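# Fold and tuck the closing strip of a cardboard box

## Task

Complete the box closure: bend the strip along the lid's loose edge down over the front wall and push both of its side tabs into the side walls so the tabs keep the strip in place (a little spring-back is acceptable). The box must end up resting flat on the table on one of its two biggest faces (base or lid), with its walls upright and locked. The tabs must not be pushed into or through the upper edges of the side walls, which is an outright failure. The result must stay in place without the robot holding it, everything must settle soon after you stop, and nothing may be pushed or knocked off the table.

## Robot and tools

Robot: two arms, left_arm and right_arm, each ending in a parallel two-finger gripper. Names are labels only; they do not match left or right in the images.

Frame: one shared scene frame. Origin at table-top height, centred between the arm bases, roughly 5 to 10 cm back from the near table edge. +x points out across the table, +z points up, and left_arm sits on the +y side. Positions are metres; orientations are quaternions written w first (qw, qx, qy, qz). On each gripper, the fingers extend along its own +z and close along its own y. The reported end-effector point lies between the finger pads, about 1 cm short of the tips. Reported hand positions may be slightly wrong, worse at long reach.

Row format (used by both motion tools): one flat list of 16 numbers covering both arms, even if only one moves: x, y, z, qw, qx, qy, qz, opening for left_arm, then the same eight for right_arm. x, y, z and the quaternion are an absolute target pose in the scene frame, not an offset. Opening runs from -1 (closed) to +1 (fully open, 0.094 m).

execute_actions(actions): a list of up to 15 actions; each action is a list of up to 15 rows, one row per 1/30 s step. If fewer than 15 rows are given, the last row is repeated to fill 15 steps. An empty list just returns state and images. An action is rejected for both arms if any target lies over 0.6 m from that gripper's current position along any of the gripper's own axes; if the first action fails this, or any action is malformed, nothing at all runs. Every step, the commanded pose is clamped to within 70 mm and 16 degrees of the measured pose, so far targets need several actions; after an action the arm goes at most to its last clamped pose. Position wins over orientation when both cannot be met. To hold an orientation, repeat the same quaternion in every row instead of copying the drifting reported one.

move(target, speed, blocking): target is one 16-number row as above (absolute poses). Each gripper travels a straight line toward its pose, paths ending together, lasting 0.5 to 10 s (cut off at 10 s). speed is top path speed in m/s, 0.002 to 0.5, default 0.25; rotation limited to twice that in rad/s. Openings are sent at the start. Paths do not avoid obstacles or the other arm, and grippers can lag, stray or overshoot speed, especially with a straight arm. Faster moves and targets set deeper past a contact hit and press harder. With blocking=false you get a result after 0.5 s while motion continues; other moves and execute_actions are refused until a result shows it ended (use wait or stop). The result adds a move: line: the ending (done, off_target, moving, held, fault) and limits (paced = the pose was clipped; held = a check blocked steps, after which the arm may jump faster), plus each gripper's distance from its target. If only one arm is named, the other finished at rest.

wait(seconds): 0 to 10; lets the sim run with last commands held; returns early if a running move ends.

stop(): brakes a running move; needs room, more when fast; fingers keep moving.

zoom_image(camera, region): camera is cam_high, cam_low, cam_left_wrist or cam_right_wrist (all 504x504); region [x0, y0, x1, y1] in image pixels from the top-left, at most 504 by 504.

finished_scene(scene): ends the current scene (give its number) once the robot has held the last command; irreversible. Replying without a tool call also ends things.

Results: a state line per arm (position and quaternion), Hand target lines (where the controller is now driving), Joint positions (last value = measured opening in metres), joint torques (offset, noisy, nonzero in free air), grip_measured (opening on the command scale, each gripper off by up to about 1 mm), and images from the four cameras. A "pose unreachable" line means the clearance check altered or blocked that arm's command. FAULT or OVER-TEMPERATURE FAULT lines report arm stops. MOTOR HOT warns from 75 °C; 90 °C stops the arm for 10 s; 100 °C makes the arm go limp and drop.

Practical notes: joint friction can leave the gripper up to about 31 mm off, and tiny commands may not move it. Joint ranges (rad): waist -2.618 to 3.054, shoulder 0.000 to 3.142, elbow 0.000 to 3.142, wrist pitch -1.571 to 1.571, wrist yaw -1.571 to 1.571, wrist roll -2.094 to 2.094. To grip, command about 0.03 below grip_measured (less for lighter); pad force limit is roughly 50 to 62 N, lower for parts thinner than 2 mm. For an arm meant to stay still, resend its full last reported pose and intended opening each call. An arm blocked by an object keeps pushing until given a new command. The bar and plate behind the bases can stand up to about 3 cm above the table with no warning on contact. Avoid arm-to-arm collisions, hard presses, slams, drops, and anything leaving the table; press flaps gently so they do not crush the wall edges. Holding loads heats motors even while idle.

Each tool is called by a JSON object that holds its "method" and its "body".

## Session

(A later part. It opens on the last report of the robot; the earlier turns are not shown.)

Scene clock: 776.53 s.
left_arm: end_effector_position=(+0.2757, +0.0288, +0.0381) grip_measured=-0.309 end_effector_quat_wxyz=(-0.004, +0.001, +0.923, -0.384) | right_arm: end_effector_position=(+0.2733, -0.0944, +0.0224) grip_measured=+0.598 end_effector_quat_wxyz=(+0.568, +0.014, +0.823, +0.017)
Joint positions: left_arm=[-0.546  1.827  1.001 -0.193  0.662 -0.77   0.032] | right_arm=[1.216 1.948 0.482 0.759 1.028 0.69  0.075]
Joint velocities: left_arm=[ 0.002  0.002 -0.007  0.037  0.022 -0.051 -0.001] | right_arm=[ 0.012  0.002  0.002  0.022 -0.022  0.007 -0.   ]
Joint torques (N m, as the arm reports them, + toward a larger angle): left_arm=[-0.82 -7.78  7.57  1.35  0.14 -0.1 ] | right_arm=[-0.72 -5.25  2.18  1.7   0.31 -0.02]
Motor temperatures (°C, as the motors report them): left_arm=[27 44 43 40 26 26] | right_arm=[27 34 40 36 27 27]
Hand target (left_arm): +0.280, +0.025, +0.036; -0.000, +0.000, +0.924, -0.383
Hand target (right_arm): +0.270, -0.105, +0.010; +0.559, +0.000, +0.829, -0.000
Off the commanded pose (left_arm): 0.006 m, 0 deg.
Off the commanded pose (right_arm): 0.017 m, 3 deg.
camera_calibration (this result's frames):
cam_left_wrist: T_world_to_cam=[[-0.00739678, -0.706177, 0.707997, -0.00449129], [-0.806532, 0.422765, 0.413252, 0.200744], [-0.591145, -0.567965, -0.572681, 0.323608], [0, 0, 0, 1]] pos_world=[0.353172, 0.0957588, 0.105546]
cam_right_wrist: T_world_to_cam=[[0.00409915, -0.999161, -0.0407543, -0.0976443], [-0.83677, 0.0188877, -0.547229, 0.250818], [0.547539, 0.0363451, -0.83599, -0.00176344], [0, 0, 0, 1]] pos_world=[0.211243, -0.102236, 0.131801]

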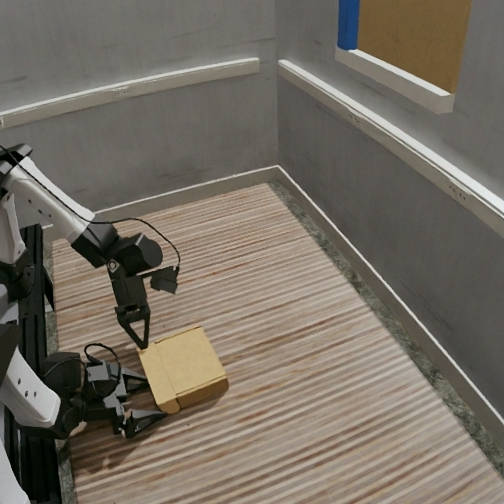

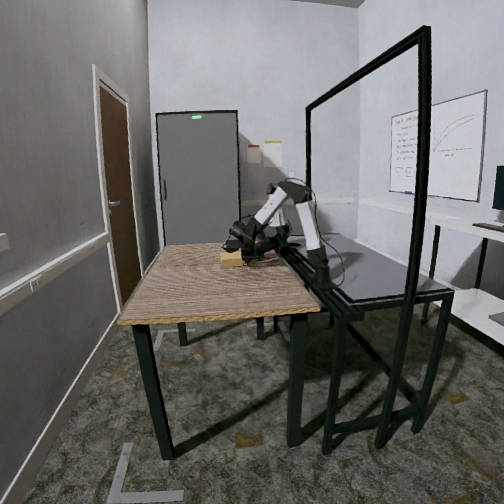

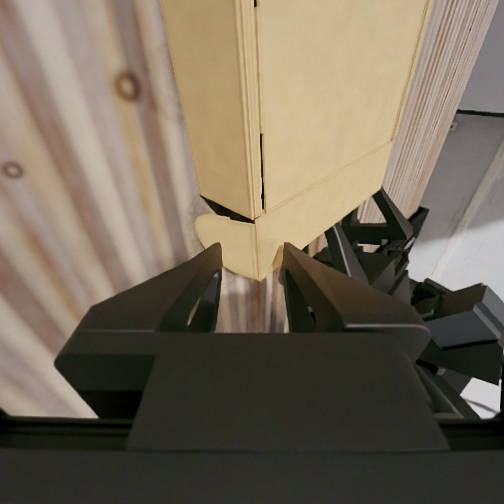

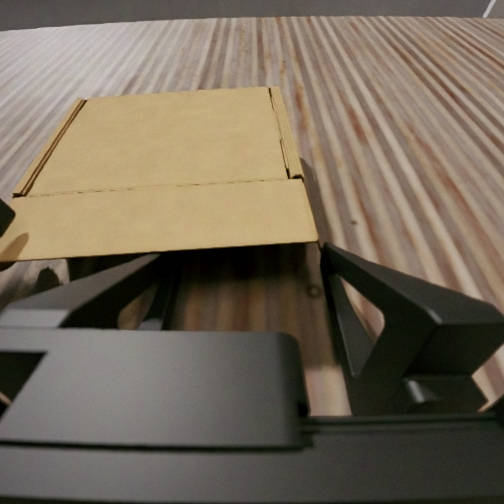

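{"method": "move", "body": {"target": [0.284,0.052,0.037,0,0,0.924,-0.383,-0.1,0.235,-0.105,0.03,0.559,0,0.829,0,0.6], "speed": 0.06}}

{"method": "move", "body": {"target": [0.284,0.052,0.037,0,0,0.924,-0.383,-0.1,0.24,-0.17,0.08,0.3,0,0.93,0.2,-0.1], "speed": 0.2}}

{"method": "move", "body": {"target": [0.284,0.052,0.037,0,0,0.924,-0.383,-0.1,0.298,-0.155,0.052,0,0,0.924,0.383,-0.1], "speed": 0.2}}

Scene clock: 789.27 s.
left_arm: end_effector_position=(+0.2893, +0.0455, +0.0388) grip_measured=-0.102 end_effector_quat_wxyz=(+0.010, +0.005, +0.922, -0.386) | right_arm: end_effector_position=(+0.2389, -0.0977, +0.0297) grip_measured=+0.598 end_effector_quat_wxyz=(+0.557, +0.004, +0.830, +0.005)
Joint positions: left_arm=[-0.487  1.827  1.001 -0.208  0.681 -0.704  0.042] | right_arm=[1.336 1.831 0.482 0.433 1.099 0.884 0.075]
Joint velocities: left_arm=[0.012 0.017 0.012 0.022 0.007 0.007 0.   ] | right_arm=[ 0.002 -0.002  0.002 -0.022 -0.007 -0.007 -0.   ]
Joint torques (N m, as the arm reports them, + toward a larger angle): left_arm=[  0.43 -10.04   5.44   1.01   0.31   0.04] | right_arm=[ 0.71 -7.3   2.81  1.29  0.53  0.11]
Motor temperatures (°C, as the motors report them): left_arm=[27 44 43 40 26 26] | right_arm=[27 34 39 37 27 27]
Hand target (left_arm): +0.284, +0.052, +0.037; +0.000, -0.000, +0.924, -0.384
Hand target (right_arm): +0.235, -0.104, +0.029; +0.558, +0.000, +0.830, +0.000
Off the commanded pose (left_arm): 0.009 m, 1 deg.
Off the commanded pose (right_arm): 0.008 m, 1 deg.
move: done
camera_calibration (this result's frames):
cam_left_wrist: T_world_to_cam=[[-0.0251452, -0.702635, 0.711106, 0.0117645], [-0.819473, 0.4219, 0.387897, 0.209091], [-0.572566, -0.572979, -0.586399, 0.336926], [0, 0, 0, 1]] pos_world=[0.364552, 0.113102, 0.108101]
cam_right_wrist: T_world_to_cam=[[0.00663767, -0.999928, -0.0100098, -0.102135], [-0.850579, -0.000382242, -0.525848, 0.226844], [0.525806, 0.0120046, -0.85052, 0.0265169], [0, 0, 0, 1]] pos_world=[0.179684, -0.102359, 0.140816]

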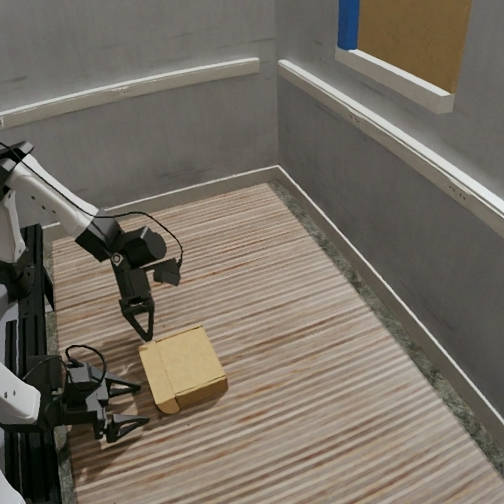

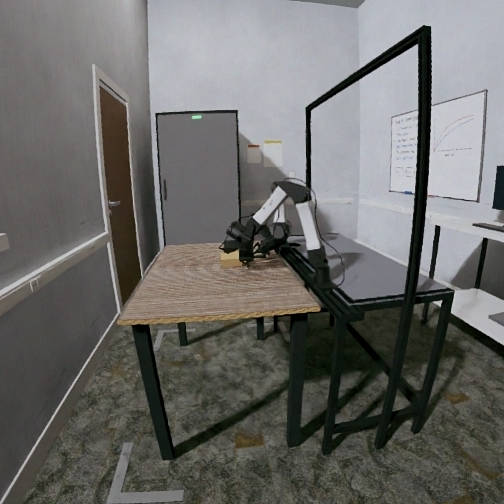

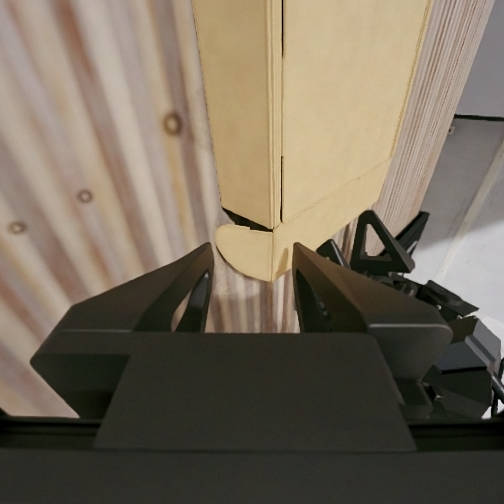

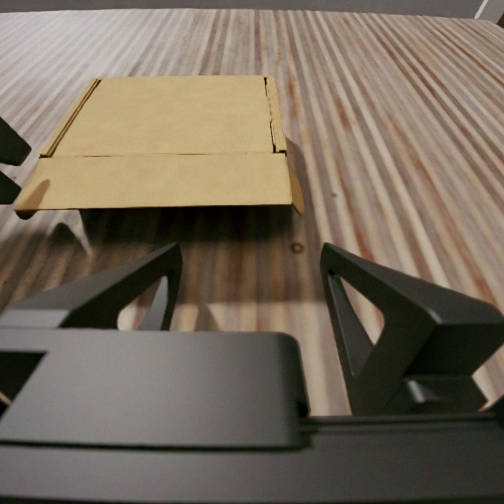

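Scene clock: 791.67 s.
left_arm: end_effector_position=(+0.2890, +0.0457, +0.0386) grip_measured=-0.102 end_effector_quat_wxyz=(+0.010, +0.005, +0.923, -0.386) | right_arm: end_effector_position=(+0.2377, -0.1742, +0.0737) grip_measured=-0.098 end_effector_quat_wxyz=(+0.300, -0.001, +0.934, +0.193)
Joint positions: left_arm=[-0.487  1.827  1.001 -0.21   0.681 -0.703  0.042] | right_arm=[ 0.693  0.993  0.39  -0.219  0.044  0.614  0.042]
Joint velocities: left_arm=[-0.007 -0.012 -0.002 -0.139 -0.022 -0.022  0.   ] | right_arm=[ 0.017 -0.012 -0.002  0.007 -0.066 -0.007 -0.   ]
Joint torques (N m, as the arm reports them, + toward a larger angle): left_arm=[ 0.41 -9.92  5.59  1.03  0.32  0.04] | right_arm=[-0.88 -2.68  9.82  1.74 -0.09 -0.05]
Motor temperatures (°C, as the motors report them): left_arm=[27 45 42 40 26 26] | right_arm=[27 34 39 37 27 27]
Hand target (left_arm): +0.284, +0.052, +0.037; +0.000, -0.000, +0.924, -0.383
Hand target (right_arm): +0.242, -0.172, +0.084; +0.307, -0.003, +0.930, +0.200
Off the commanded pose (left_arm): 0.008 m, 1 deg.
Off the commanded pose (right_arm): 0.008 m, 1 deg.
move: done
camera_calibration (this result's frames):
cam_left_wrist: T_world_to_cam=[[-0.0250762, -0.70331, 0.710441, 0.0120544], [-0.818836, 0.422131, 0.388991, 0.208607], [-0.57348, -0.57198, -0.58648, 0.336969], [0, 0, 0, 1]] pos_world=[0.364362, 0.113158, 0.107916]
cam_right_wrist: T_world_to_cam=[[0.125509, -0.924198, -0.360701, -0.167334], [-0.991651, -0.127708, -0.0178374, 0.222909], [-0.029579, 0.359929, -0.932511, 0.264133], [0, 0, 0, 1]] pos_world=[0.249863, -0.221251, 0.189926]

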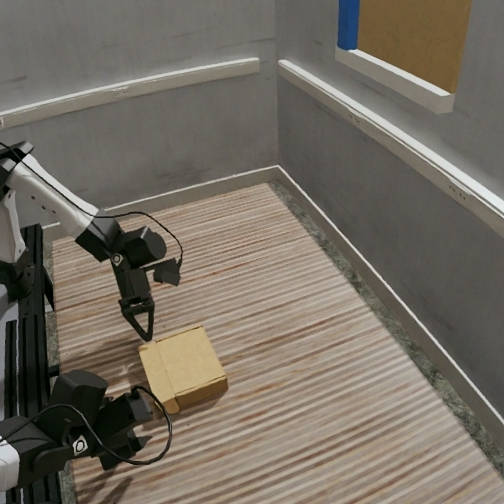

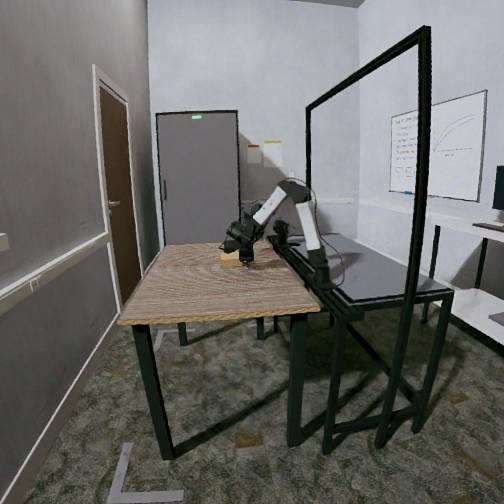

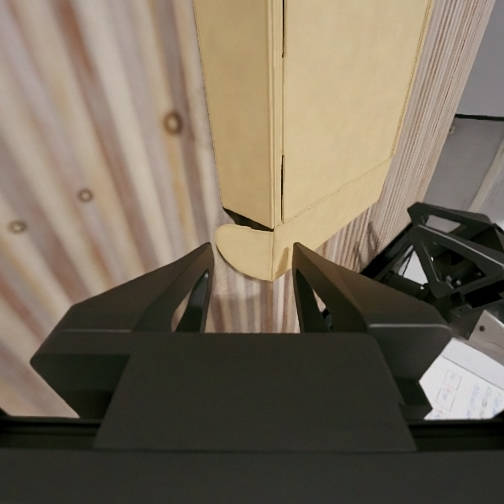

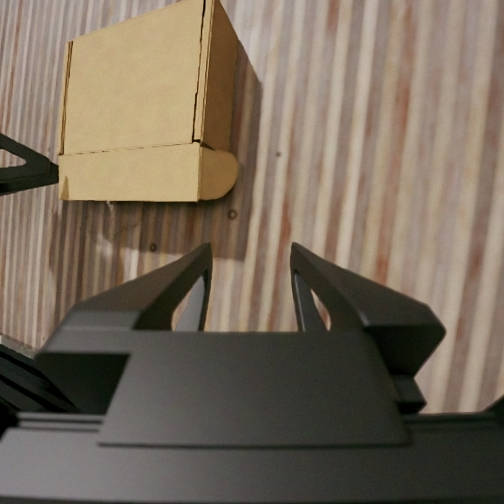

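Scene clock: 794.03 s.
left_arm: end_effector_position=(+0.2890, +0.0457, +0.0386) grip_measured=-0.102 end_effector_quat_wxyz=(+0.010, +0.005, +0.923, -0.386) | right_arm: end_effector_position=(+0.2948, -0.1576, +0.0471) grip_measured=-0.098 end_effector_quat_wxyz=(+0.005, +0.001, +0.926, +0.379)
Joint positions: left_arm=[-0.487  1.827  1.001 -0.21   0.681 -0.703  0.042] | right_arm=[ 0.249  1.733  0.902 -0.523 -0.762  0.272  0.042]
Joint velocities: left_arm=[-0.017 -0.007  0.002 -0.007 -0.037 -0.007 -0.   ] | right_arm=[ 0.007 -0.002 -0.012 -0.007  0.037 -0.022 -0.001]
Joint torques (N m, as the arm reports them, + toward a larger angle): left_arm=[ 0.42 -9.92  5.54  1.02  0.33  0.03] | right_arm=[-0.89 -5.95  8.2   0.77 -0.43 -0.04]
Motor temperatures (°C, as the motors report them): left_arm=[27 45 42 39 26 26] | right_arm=[27 34 40 37 27 27]
Hand target (left_arm): +0.284, +0.052, +0.037; +0.000, -0.000, +0.924, -0.383
Hand target (right_arm): +0.300, -0.158, +0.049; +0.004, -0.000, +0.924, +0.382
Off the commanded pose (left_arm): 0.008 m, 1 deg.
Off the commanded pose (right_arm): 0.006 m, 1 deg.
move: done
camera_calibration (this result's frames):
cam_left_wrist: T_world_to_cam=[[-0.0250762, -0.70331, 0.710441, 0.0120544], [-0.818836, 0.422131, 0.388991, 0.208607], [-0.57348, -0.57198, -0.58648, 0.336969], [0, 0, 0, 1]] pos_world=[0.364362, 0.113158, 0.107916]
cam_right_wrist: T_world_to_cam=[[0.00810082, -0.709169, -0.704992, -0.0840389], [-0.814003, -0.414166, 0.407267, 0.163595], [-0.580805, 0.570566, -0.580621, 0.414182], [0, 0, 0, 1]] pos_world=[0.374407, -0.228161, 0.114609]

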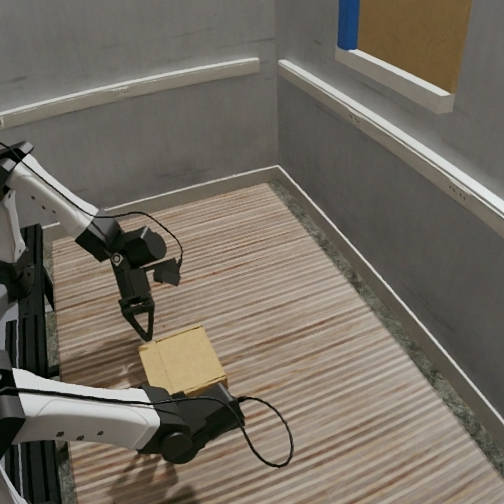

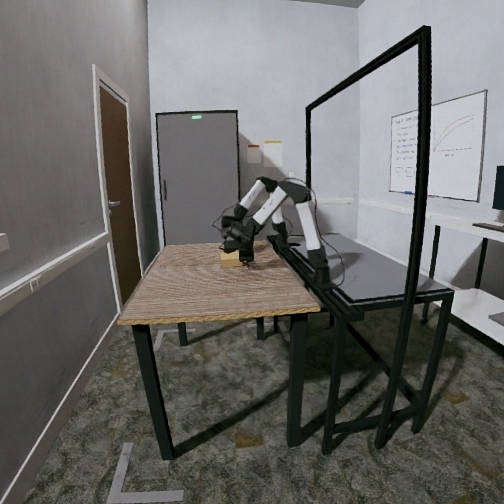

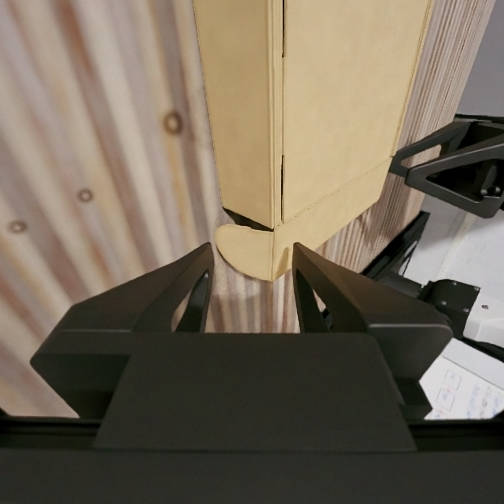

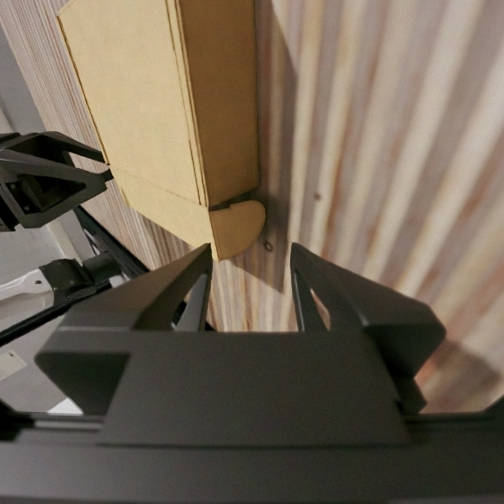

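{"method": "move", "body": {"target": [0.284,0.052,0.037,0,0,0.924,-0.383,-0.2,0.30,-0.118,0.054,0,0,0.924,0.383,-0.15], "speed": 0.04}}

{"method": "move", "body": {"target": [0.288,0.020,0.037,0,0,0.924,-0.383,-0.2,0.30,-0.118,0.054,0,0,0.924,0.383,-0.15], "speed": 0.025}}

{"method": "zoom_image", "body": {"camera": "cam_left_wrist", "region": [170, 180, 310, 300]}}

{"method": "zoom_image", "body": {"camera": "cam_right_wrist", "region": [200, 180, 340, 300]}}

Scene clock: 799.60 s.
left_arm: end_effector_position=(+0.2890, +0.0457, +0.0386) grip_measured=-0.198 end_effector_quat_wxyz=(+0.010, +0.005, +0.923, -0.386) | right_arm: end_effector_position=(+0.2934, -0.1206, +0.0554) grip_measured=-0.148 end_effector_quat_wxyz=(-0.003, -0.000, +0.922, +0.387)
Joint positions: left_arm=[-0.487  1.827  1.001 -0.21   0.681 -0.703  0.038] | right_arm=[ 0.363  1.733  0.925 -0.452 -0.755  0.419  0.04 ]
Joint velocities: left_arm=[ 0.017  0.007 -0.017  0.037  0.037  0.037 -0.001] | right_arm=[ 0.007  0.002 -0.007  0.066  0.007 -0.051 -0.   ]
Joint torques (N m, as the arm reports them, + toward a larger angle): left_arm=[ 0.46 -9.93  5.52  1.03  0.32  0.02] | right_arm=[ 0.54 -5.9   8.2   1.11 -0.29  0.09]
Motor temperatures (°C, as the motors report them): left_arm=[27 46 42 39 26 26] | right_arm=[27 34 40 36 27 27]
Hand target (left_arm): +0.284, +0.052, +0.037; +0.000, -0.000, +0.924, -0.383
Hand target (right_arm): +0.300, -0.117, +0.054; -0.001, +0.000, +0.923, +0.384
Off the commanded pose (left_arm): 0.008 m, 1 deg.
Off the commanded pose (right_arm): 0.007 m, 1 deg.
move: done
camera_calibration (this result's frames):
cam_left_wrist: T_world_to_cam=[[-0.0250762, -0.70331, 0.710441, 0.0120544], [-0.818836, 0.422131, 0.388991, 0.208607], [-0.57348, -0.57198, -0.58648, 0.336969], [0, 0, 0, 1]] pos_world=[0.364362, 0.113158, 0.107916]
cam_right_wrist: T_world_to_cam=[[0.00416453, -0.69617, -0.717865, -0.0484958], [-0.804666, -0.428546, 0.410927, 0.169687], [-0.593713, 0.57593, -0.56197, 0.400433], [0, 0, 0, 1]] pos_world=[0.374486, -0.191664, 0.120489]

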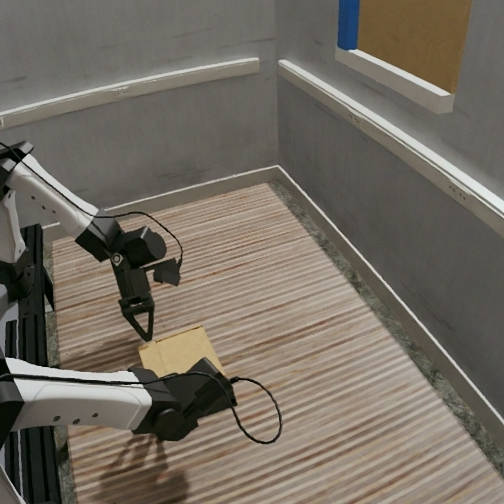

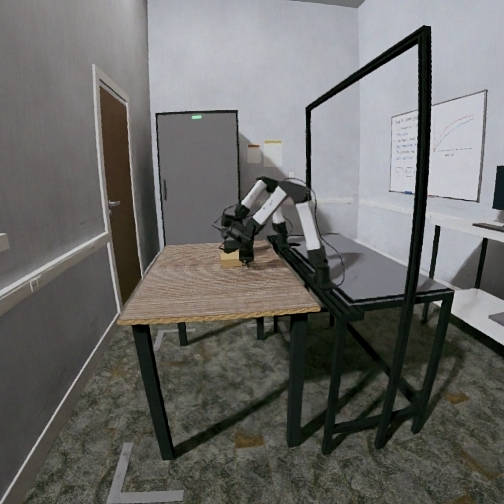

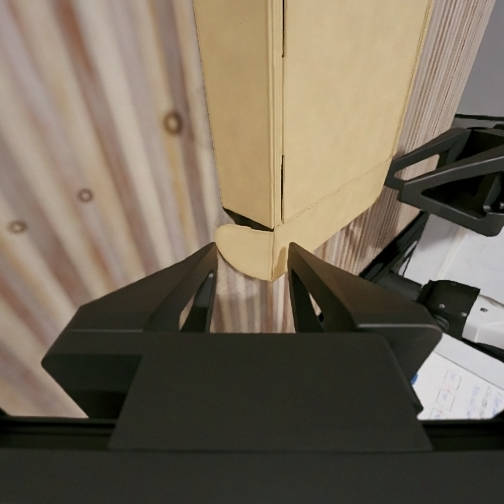

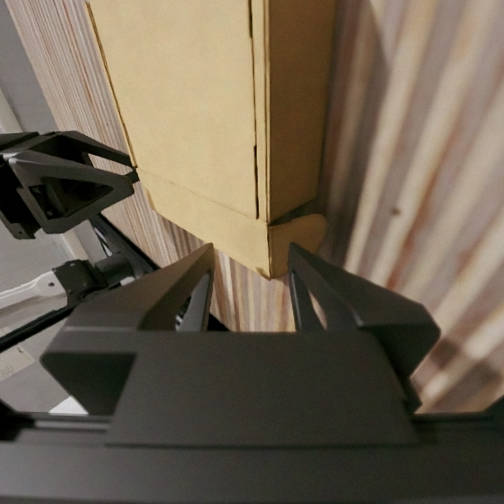

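Scene clock: 800.87 s.
left_arm: end_effector_position=(+0.2836, +0.0241, +0.0390) grip_measured=-0.198 end_effector_quat_wxyz=(-0.003, +0.002, +0.923, -0.384) | right_arm: end_effector_position=(+0.2938, -0.1211, +0.0549) grip_measured=-0.148 end_effector_quat_wxyz=(-0.003, +0.000, +0.923, +0.385)
Joint positions: left_arm=[-0.544  1.855  1.044 -0.209  0.663 -0.766  0.038] | right_arm=[ 0.363  1.733  0.925 -0.452 -0.75   0.42   0.04 ]
Joint velocities: left_arm=[ 0.002 -0.017 -0.002 -0.037 -0.037 -0.066 -0.   ] | right_arm=[ 0.012  0.007  0.007 -0.037  0.051 -0.007 -0.   ]
Joint torques (N m, as the arm reports them, + toward a larger angle): left_arm=[-0.93 -7.93  7.81  1.33  0.13 -0.09] | right_arm=[ 0.38 -5.91  8.21  1.06 -0.28  0.09]
Motor temperatures (°C, as the motors report them): left_arm=[27 46 42 39 26 26] | right_arm=[27 34 40 36 27 27]
Hand target (left_arm): +0.288, +0.020, +0.037; +0.000, +0.000, +0.924, -0.383
Hand target (right_arm): +0.300, -0.118, +0.054; +0.000, +0.000, +0.924, +0.383
Off the commanded pose (left_arm): 0.006 m, 0 deg.
Off the commanded pose (right_arm): 0.007 m, 0 deg.
move: done
camera_calibration (this result's frames):
cam_left_wrist: T_world_to_cam=[[-0.0104753, -0.705671, 0.708462, -0.00761766], [-0.806297, 0.425005, 0.411408, 0.208647], [-0.591418, -0.566921, -0.573432, 0.326194], [0, 0, 0, 1]] pos_world=[0.361068, 0.0908748, 0.106608]
cam_right_wrist: T_world_to_cam=[[0.00331907, -0.699349, -0.714773, -0.0495521], [-0.806015, -0.42494, 0.412027, 0.170789], [-0.591886, 0.57475, -0.565096, 0.400173], [0, 0, 0, 1]] pos_world=[0.37468, -0.192079, 0.120348]

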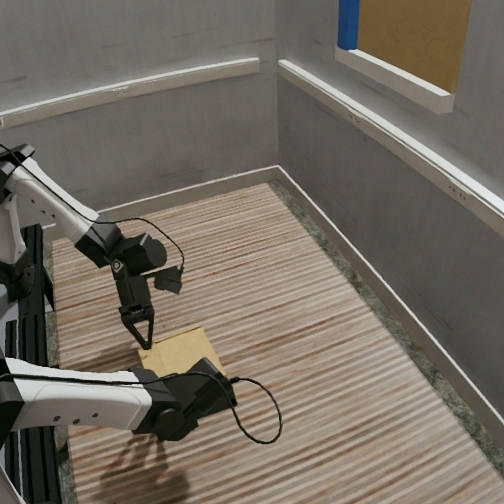

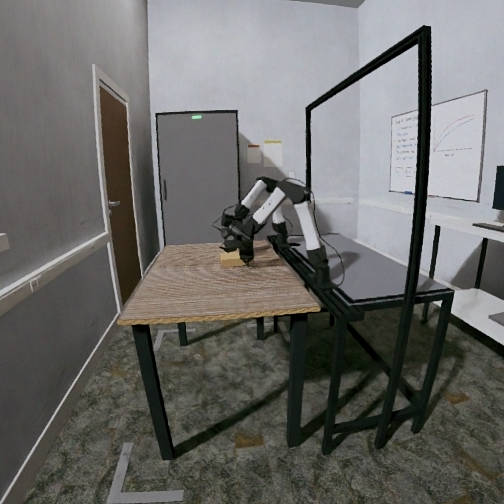

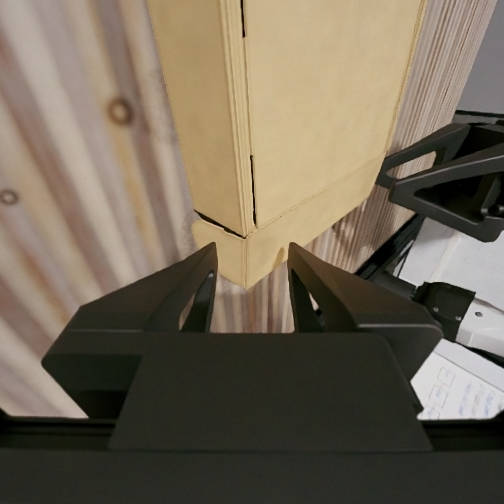

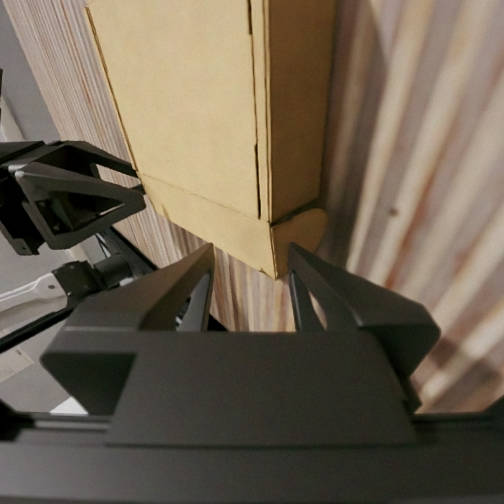

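Region (170, 180, 310, 300) of cam_left_wrist's 504x504 image, scaled by 3.600, with more detail than that image has; it fills the top 432 rows of this view, and the rest is white.

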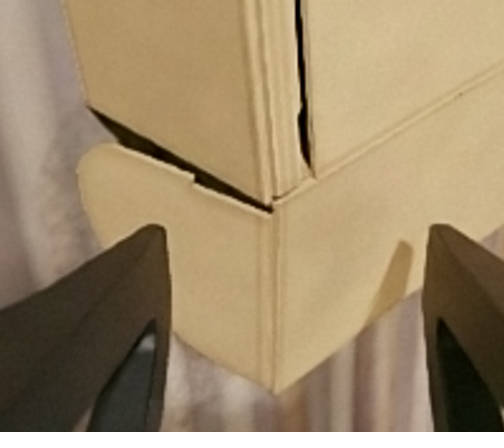

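Region (200, 180, 340, 300) of cam_right_wrist's 504x504 image, scaled by 3.600, with more detail than that image has; it fills the top 432 rows of this view, and the rest is white.

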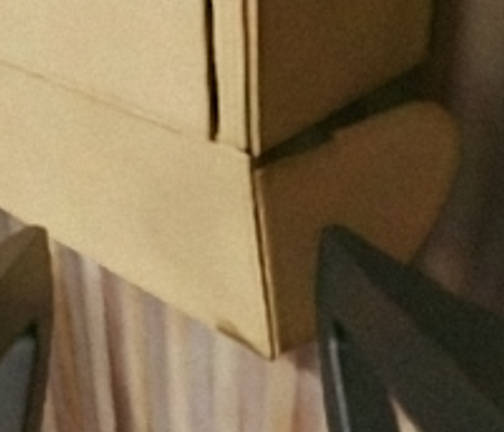

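Balanced. Squeeze more by moving the left in.

{"method": "execute_actions", "body": {"actions": [[[0.288,0.018,0.037,0,0,0.924,-0.383,-0.2,0.30,-0.118,0.054,0,0,0.924,0.383,-0.15]],[[0.288,0.016,0.037,0,0,0.924,-0.383,-0.2,0.30,-0.118,0.054,0,0,0.924,0.383,-0.15]]]}}

{"method": "zoom_image", "body": {"camera": "cam_left_wrist", "region": [170, 180, 310, 300]}}

{"method": "zoom_image", "body": {"camera": "cam_right_wrist", "region": [200, 180, 340, 300]}}

Scene clock: 806.27 s.
left_arm: end_effector_position=(+0.2817, +0.0218, +0.0386) grip_measured=-0.198 end_effector_quat_wxyz=(-0.005, -0.000, +0.924, -0.382) | right_arm: end_effector_position=(+0.2939, -0.1213, +0.0547) grip_measured=-0.148 end_effector_quat_wxyz=(-0.002, +0.001, +0.923, +0.384)
Joint positions: left_arm=[-0.553  1.855  1.044 -0.208  0.657 -0.779  0.038] | right_arm=[ 0.363  1.733  0.925 -0.452 -0.748  0.42   0.04 ]
Joint velocities: left_arm=[ 0.002 -0.007 -0.012 -0.007 -0.022  0.022 -0.   ] | right_arm=[-0.007 -0.022  0.012 -0.037  0.022  0.022 -0.   ]
Joint torques (N m, as the arm reports them, + toward a larger angle): left_arm=[-0.88 -7.57  8.27  1.37  0.15 -0.08] | right_arm=[ 0.24 -5.81  8.21  1.09 -0.33  0.07]
Motor temperatures (°C, as the motors report them): left_arm=[27 46 42 39 26 26] | right_arm=[27 34 41 36 27 27]
Hand target (left_arm): +0.288, +0.016, +0.037; +0.000, +0.000, +0.924, -0.383
Hand target (right_arm): +0.300, -0.118, +0.054; +0.000, +0.000, +0.924, +0.383
Off the commanded pose (left_arm): 0.009 m, 1 deg.
Off the commanded pose (right_arm): 0.007 m, 0 deg.
camera_calibration (this result's frames):
cam_left_wrist: T_world_to_cam=[[-0.00463366, -0.708348, 0.705848, -0.010354], [-0.805506, 0.420917, 0.41712, 0.207898], [-0.592569, -0.566632, -0.572529, 0.323803], [0, 0, 0, 1]] pos_world=[0.359291, 0.0886352, 0.105977]
cam_right_wrist: T_world_to_cam=[[0.00333074, -0.700596, -0.713551, -0.0500738], [-0.806472, -0.423783, 0.412324, 0.171153], [-0.591263, 0.574085, -0.566422, 0.400061], [0, 0, 0, 1]] pos_world=[0.374738, -0.192219, 0.120303]

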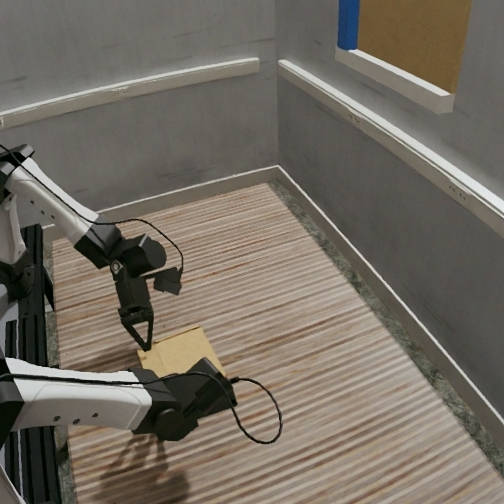

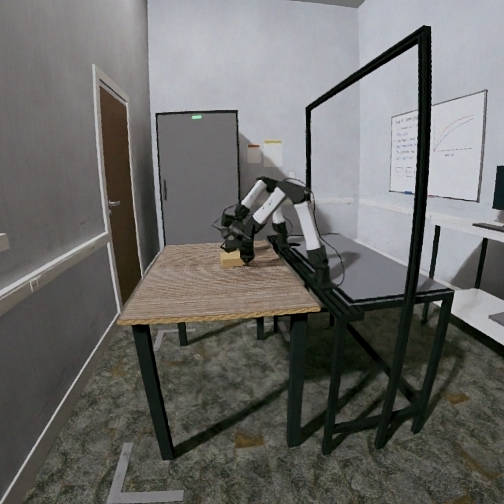

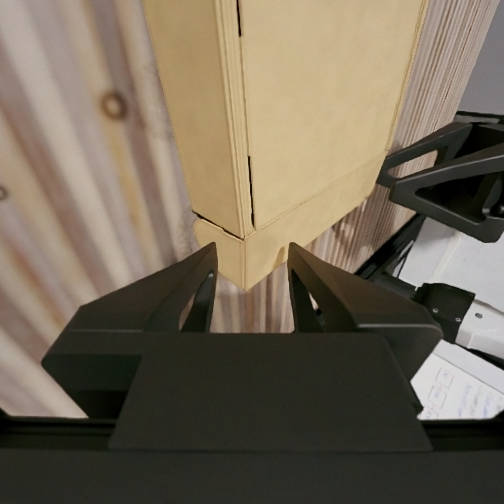

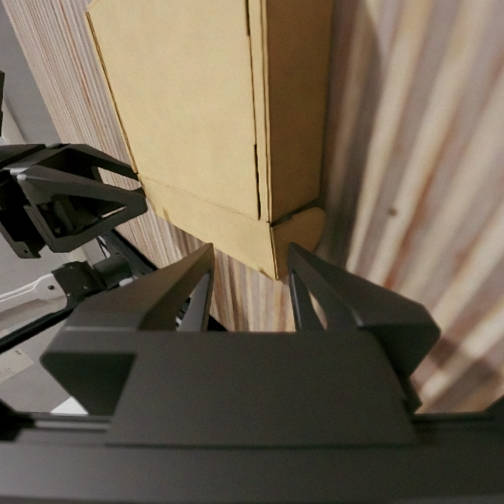

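Region (170, 180, 310, 300) of cam_left_wrist's 504x504 image, scaled by 3.600, with more detail than that image has; it fills the top 432 rows of this view, and the rest is white.

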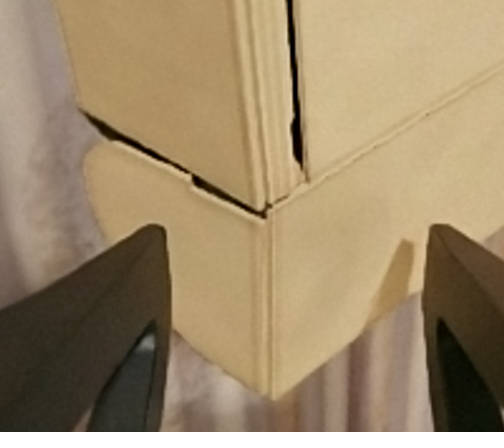

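Region (200, 180, 340, 300) of cam_right_wrist's 504x504 image, scaled by 3.600, with more detail than that image has; it fills the top 432 rows of this view, and the rest is white.

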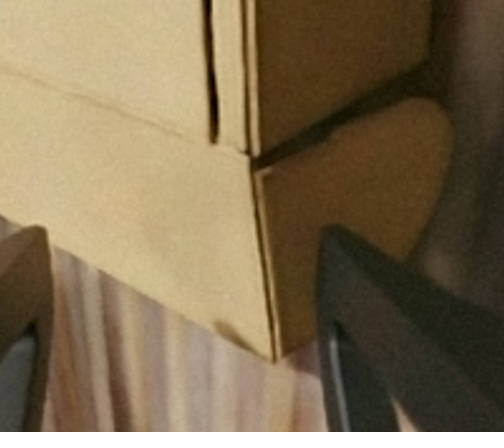

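{"method": "execute_actions", "body": {"actions": []}}

Scene clock: 819.63 s.
left_arm: end_effector_position=(+0.2817, +0.0218, +0.0386) grip_measured=-0.198 end_effector_quat_wxyz=(-0.005, -0.000, +0.924, -0.382) | right_arm: end_effector_position=(+0.2939, -0.1213, +0.0547) grip_measured=-0.148 end_effector_quat_wxyz=(-0.002, +0.001, +0.923, +0.384)
Joint positions: left_arm=[-0.553  1.855  1.044 -0.208  0.657 -0.779  0.038] | right_arm=[ 0.363  1.733  0.925 -0.452 -0.748  0.42   0.04 ]
Joint velocities: left_arm=[ 0.012  0.007  0.002 -0.081  0.007  0.007 -0.   ] | right_arm=[-0.017 -0.002 -0.007  0.051  0.037  0.022  0.   ]
Joint torques (N m, as the arm reports them, + toward a larger angle): left_arm=[-0.89 -7.6   8.26  1.38  0.14 -0.11] | right_arm=[ 0.4  -5.93  8.23  1.1  -0.35  0.09]
Motor temperatures (°C, as the motors report them): left_arm=[27 45 43 40 26 26] | right_arm=[27 34 42 36 27 27]
Hand target (left_arm): +0.288, +0.016, +0.037; +0.000, +0.000, +0.924, -0.383
Hand target (right_arm): +0.300, -0.118, +0.054; +0.000, +0.000, +0.924, +0.383
Off the commanded pose (left_arm): 0.009 m, 1 deg.
Off the commanded pose (right_arm): 0.007 m, 0 deg.
camera_calibration (this result's frames):
cam_left_wrist: T_world_to_cam=[[-0.0042522, -0.708352, 0.705846, -0.0104614], [-0.805507, 0.420698, 0.417338, 0.207895], [-0.59257, -0.56679, -0.572372, 0.323801], [0, 0, 0, 1]] pos_world=[0.359291, 0.088656, 0.105956]
cam_right_wrist: T_world_to_cam=[[0.00333074, -0.700596, -0.713551, -0.0500738], [-0.806472, -0.423783, 0.412324, 0.171153], [-0.591263, 0.574085, -0.566422, 0.400061], [0, 0, 0, 1]] pos_world=[0.374738, -0.192219, 0.120303]

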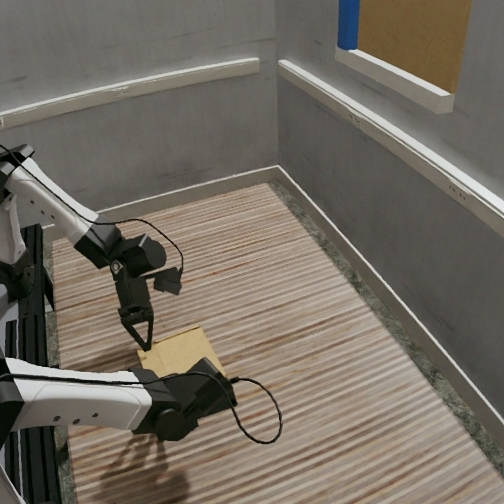

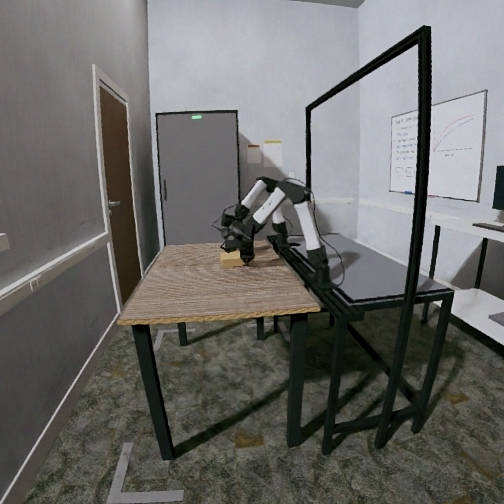

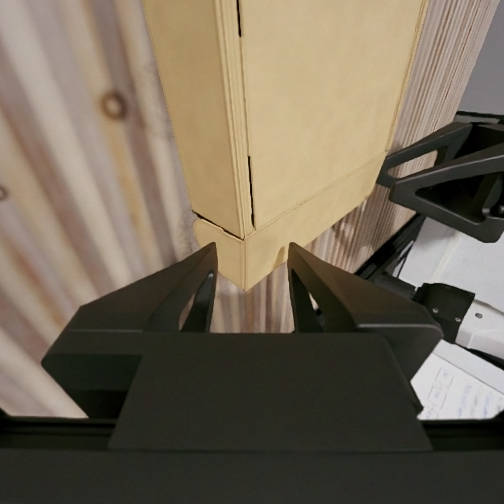

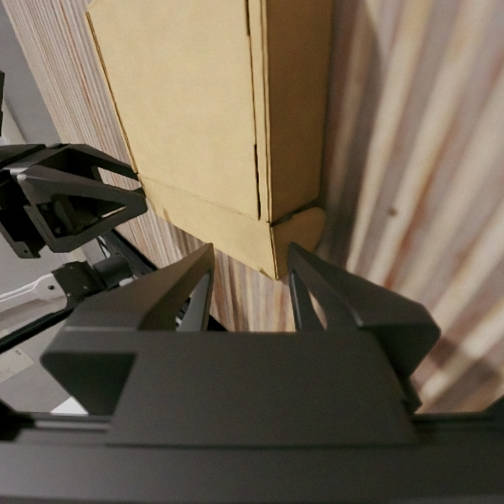

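{"method": "execute_actions", "body": {"actions": [[[0.288,0.016,0.037,0,0,0.924,-0.383,-0.26, 0.30,-0.118,0.054,0,0,0.924,0.383,-0.19]]]}}

{"method": "zoom_image", "body": {"camera": "cam_left_wrist", "region": [170,180,310,300]}}

{"method": "zoom_image", "body": {"camera": "cam_right_wrist", "region": [200,180,340,300]}}

Scene clock: 823.40 s.
left_arm: end_effector_position=(+0.2821, +0.0221, +0.0383) grip_measured=-0.258 end_effector_quat_wxyz=(-0.004, -0.001, +0.924, -0.381) | right_arm: end_effector_position=(+0.2939, -0.1213, +0.0547) grip_measured=-0.188 end_effector_quat_wxyz=(-0.002, +0.001, +0.923, +0.384)
Joint positions: left_arm=[-0.553  1.855  1.044 -0.208  0.654 -0.779  0.035] | right_arm=[ 0.363  1.733  0.925 -0.452 -0.748  0.42   0.038]
Joint velocities: left_arm=[-0.012 -0.002 -0.002  0.007  0.11   0.051  0.001] | right_arm=[ 0.007 -0.012 -0.007 -0.066 -0.007  0.066 -0.   ]
Joint torques (N m, as the arm reports them, + toward a larger angle): left_arm=[-0.84 -7.57  8.21  1.38  0.17 -0.1 ] | right_arm=[ 0.41 -6.    8.17  1.1  -0.32  0.08]
Motor temperatures (°C, as the motors report them): left_arm=[27 45 43 40 26 26] | right_arm=[27 34 43 35 27 27]
Hand target (left_arm): +0.288, +0.016, +0.037; +0.000, +0.000, +0.924, -0.383
Hand target (right_arm): +0.300, -0.118, +0.054; +0.000, -0.000, +0.924, +0.383
Off the commanded pose (left_arm): 0.009 m, 1 deg.
Off the commanded pose (right_arm): 0.007 m, 0 deg.
camera_calibration (this result's frames):
cam_left_wrist: T_world_to_cam=[[-0.00388659, -0.7099, 0.704292, -0.0100942], [-0.806771, 0.418364, 0.417243, 0.208602], [-0.590851, -0.566581, -0.574353, 0.323601], [0, 0, 0, 1]] pos_world=[0.359455, 0.0889087, 0.105933]
cam_right_wrist: T_world_to_cam=[[0.00333074, -0.700596, -0.713551, -0.0500738], [-0.806472, -0.423783, 0.412324, 0.171153], [-0.591263, 0.574085, -0.566422, 0.400061], [0, 0, 0, 1]] pos_world=[0.374738, -0.192219, 0.120303]

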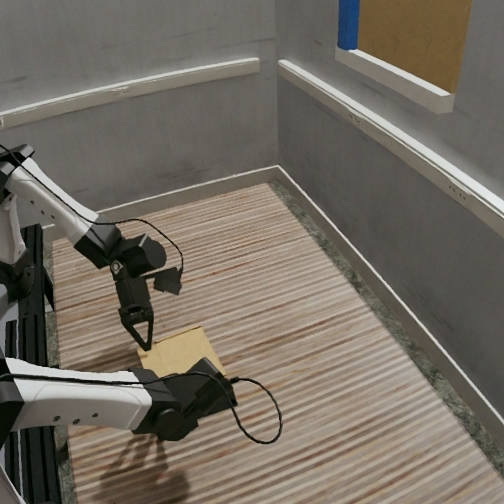

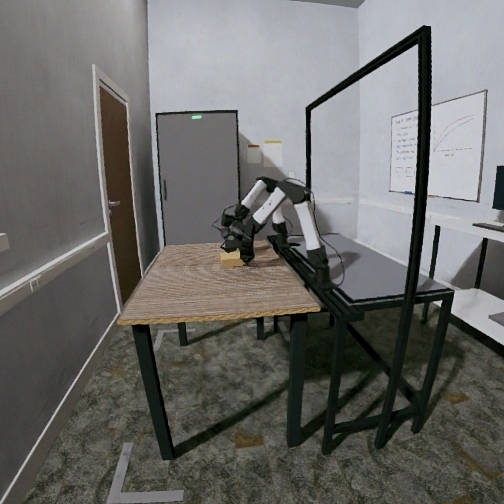

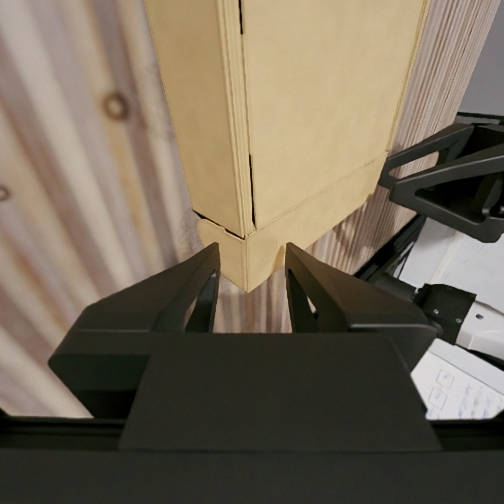

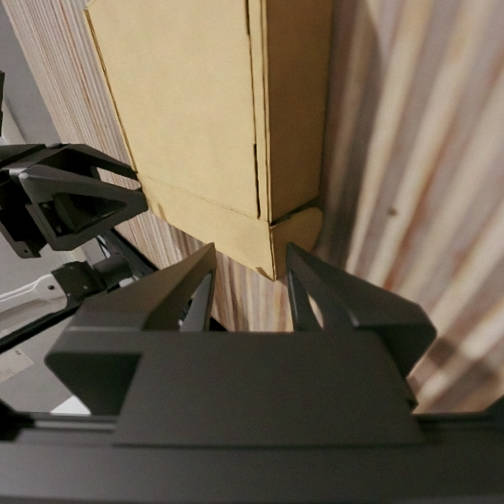

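Region (170, 180, 310, 300) of cam_left_wrist's 504x504 image, scaled by 3.600, with more detail than that image has; it fills the top 432 rows of this view, and the rest is white.

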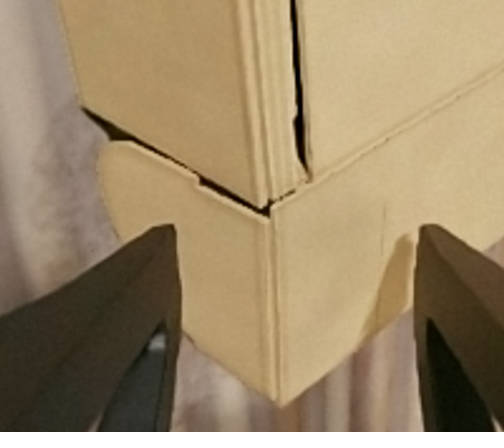

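Region (200, 180, 340, 300) of cam_right_wrist's 504x504 image, scaled by 3.600, with more detail than that image has; it fills the top 432 rows of this view, and the rest is white.

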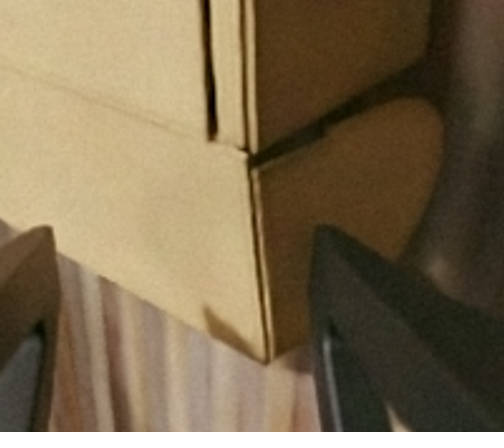

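{"method": "execute_actions", "body": {"actions": [[[0.288,0.016,0.037,0,0,0.924,-0.383,-0.26, 0.299,-0.119,0.047,0,0,0.924,0.383,-0.19]],[[0.288,0.016,0.037,0,0,0.924,-0.383,-0.26, 0.299,-0.119,0.047,0,0,0.924,0.383,-0.19]]]}}

{"method": "zoom_image", "body": {"camera": "cam_left_wrist", "region": [170,180,310,300]}}

{"method": "zoom_image", "body": {"camera": "cam_right_wrist", "region": [200,180,340,300]}}

Scene clock: 831.27 s.
left_arm: end_effector_position=(+0.2824, +0.0224, +0.0380) grip_measured=-0.258 end_effector_quat_wxyz=(-0.003, -0.001, +0.925, -0.380) | right_arm: end_effector_position=(+0.2970, -0.1205, +0.0507) grip_measured=-0.188 end_effector_quat_wxyz=(+0.001, -0.001, +0.923, +0.384)
Joint positions: left_arm=[-0.553  1.855  1.044 -0.208  0.651 -0.779  0.035] | right_arm=[ 0.363  1.749  0.925 -0.429 -0.747  0.42   0.038]
Joint velocities: left_arm=[-0.002 -0.027 -0.002 -0.051 -0.066  0.022  0.001] | right_arm=[-0.007 -0.007 -0.002 -0.095  0.037  0.037 -0.   ]
Joint torques (N m, as the arm reports them, + toward a larger angle): left_arm=[-0.89 -7.59  8.26  1.37  0.2  -0.1 ] | right_arm=[ 0.2  -6.2   6.97  1.2  -0.32  0.07]
Motor temperatures (°C, as the motors report them): left_arm=[27 45 43 40 26 26] | right_arm=[27 34 43 35 27 27]
Hand target (left_arm): +0.288, +0.016, +0.037; -0.000, +0.000, +0.924, -0.383
Hand target (right_arm): +0.299, -0.119, +0.047; -0.000, +0.000, +0.924, +0.383
Off the commanded pose (left_arm): 0.009 m, 1 deg.
Off the commanded pose (right_arm): 0.004 m, 0 deg.
camera_calibration (this result's frames):
cam_left_wrist: T_world_to_cam=[[-0.00389776, -0.71144, 0.702736, -0.00962102], [-0.80803, 0.416248, 0.416922, 0.209313], [-0.589128, -0.566207, -0.576488, 0.323402], [0, 0, 0, 1]] pos_world=[0.359619, 0.0891409, 0.105931]
cam_right_wrist: T_world_to_cam=[[0.00776839, -0.699956, -0.714143, -0.0535817], [-0.80927, -0.423903, 0.406679, 0.17675], [-0.587385, 0.574776, -0.569747, 0.398268], [0, 0, 0, 1]] pos_world=[0.377392, -0.191495, 0.116766]

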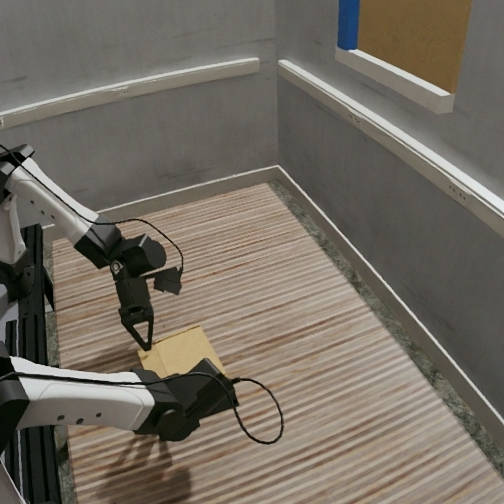

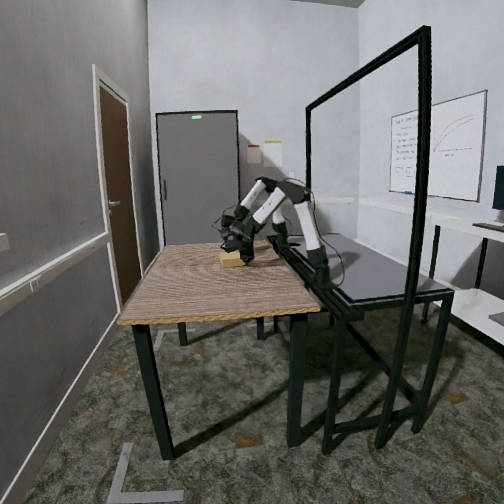

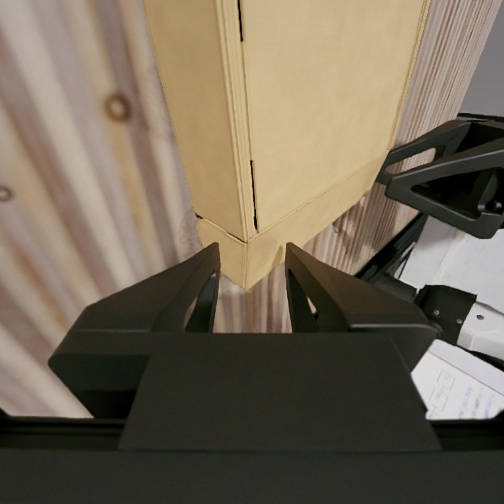

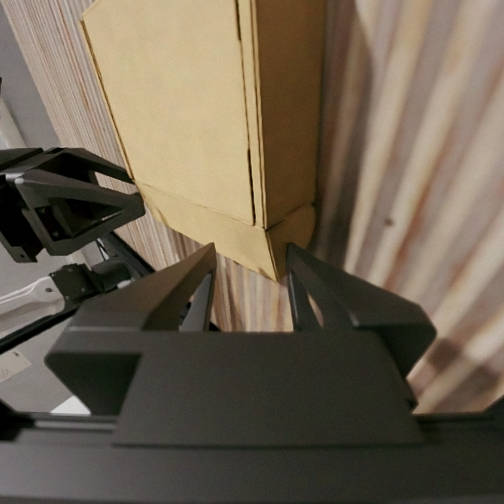

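Region (170, 180, 310, 300) of cam_left_wrist's 504x504 image, scaled by 3.600, with more detail than that image has; it fills the top 432 rows of this view, and the rest is white.

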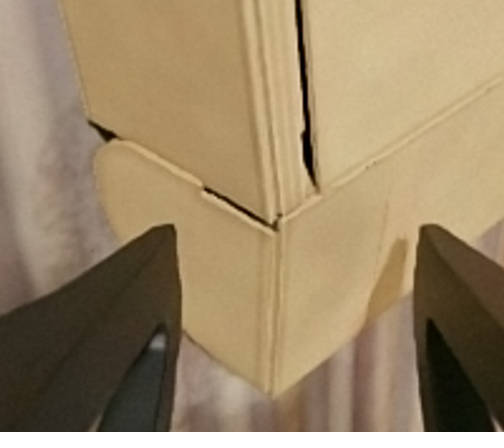

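Region (200, 180, 340, 300) of cam_right_wrist's 504x504 image, scaled by 3.600, with more detail than that image has; it fills the top 432 rows of this view, and the rest is white.

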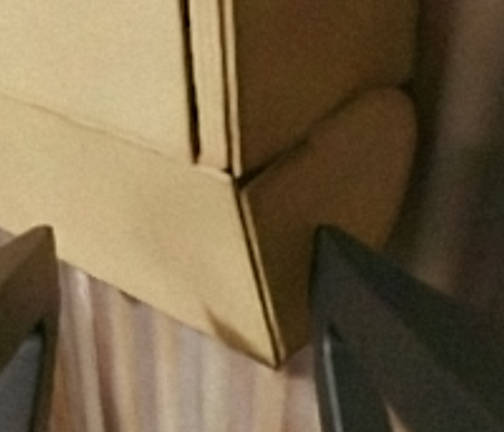

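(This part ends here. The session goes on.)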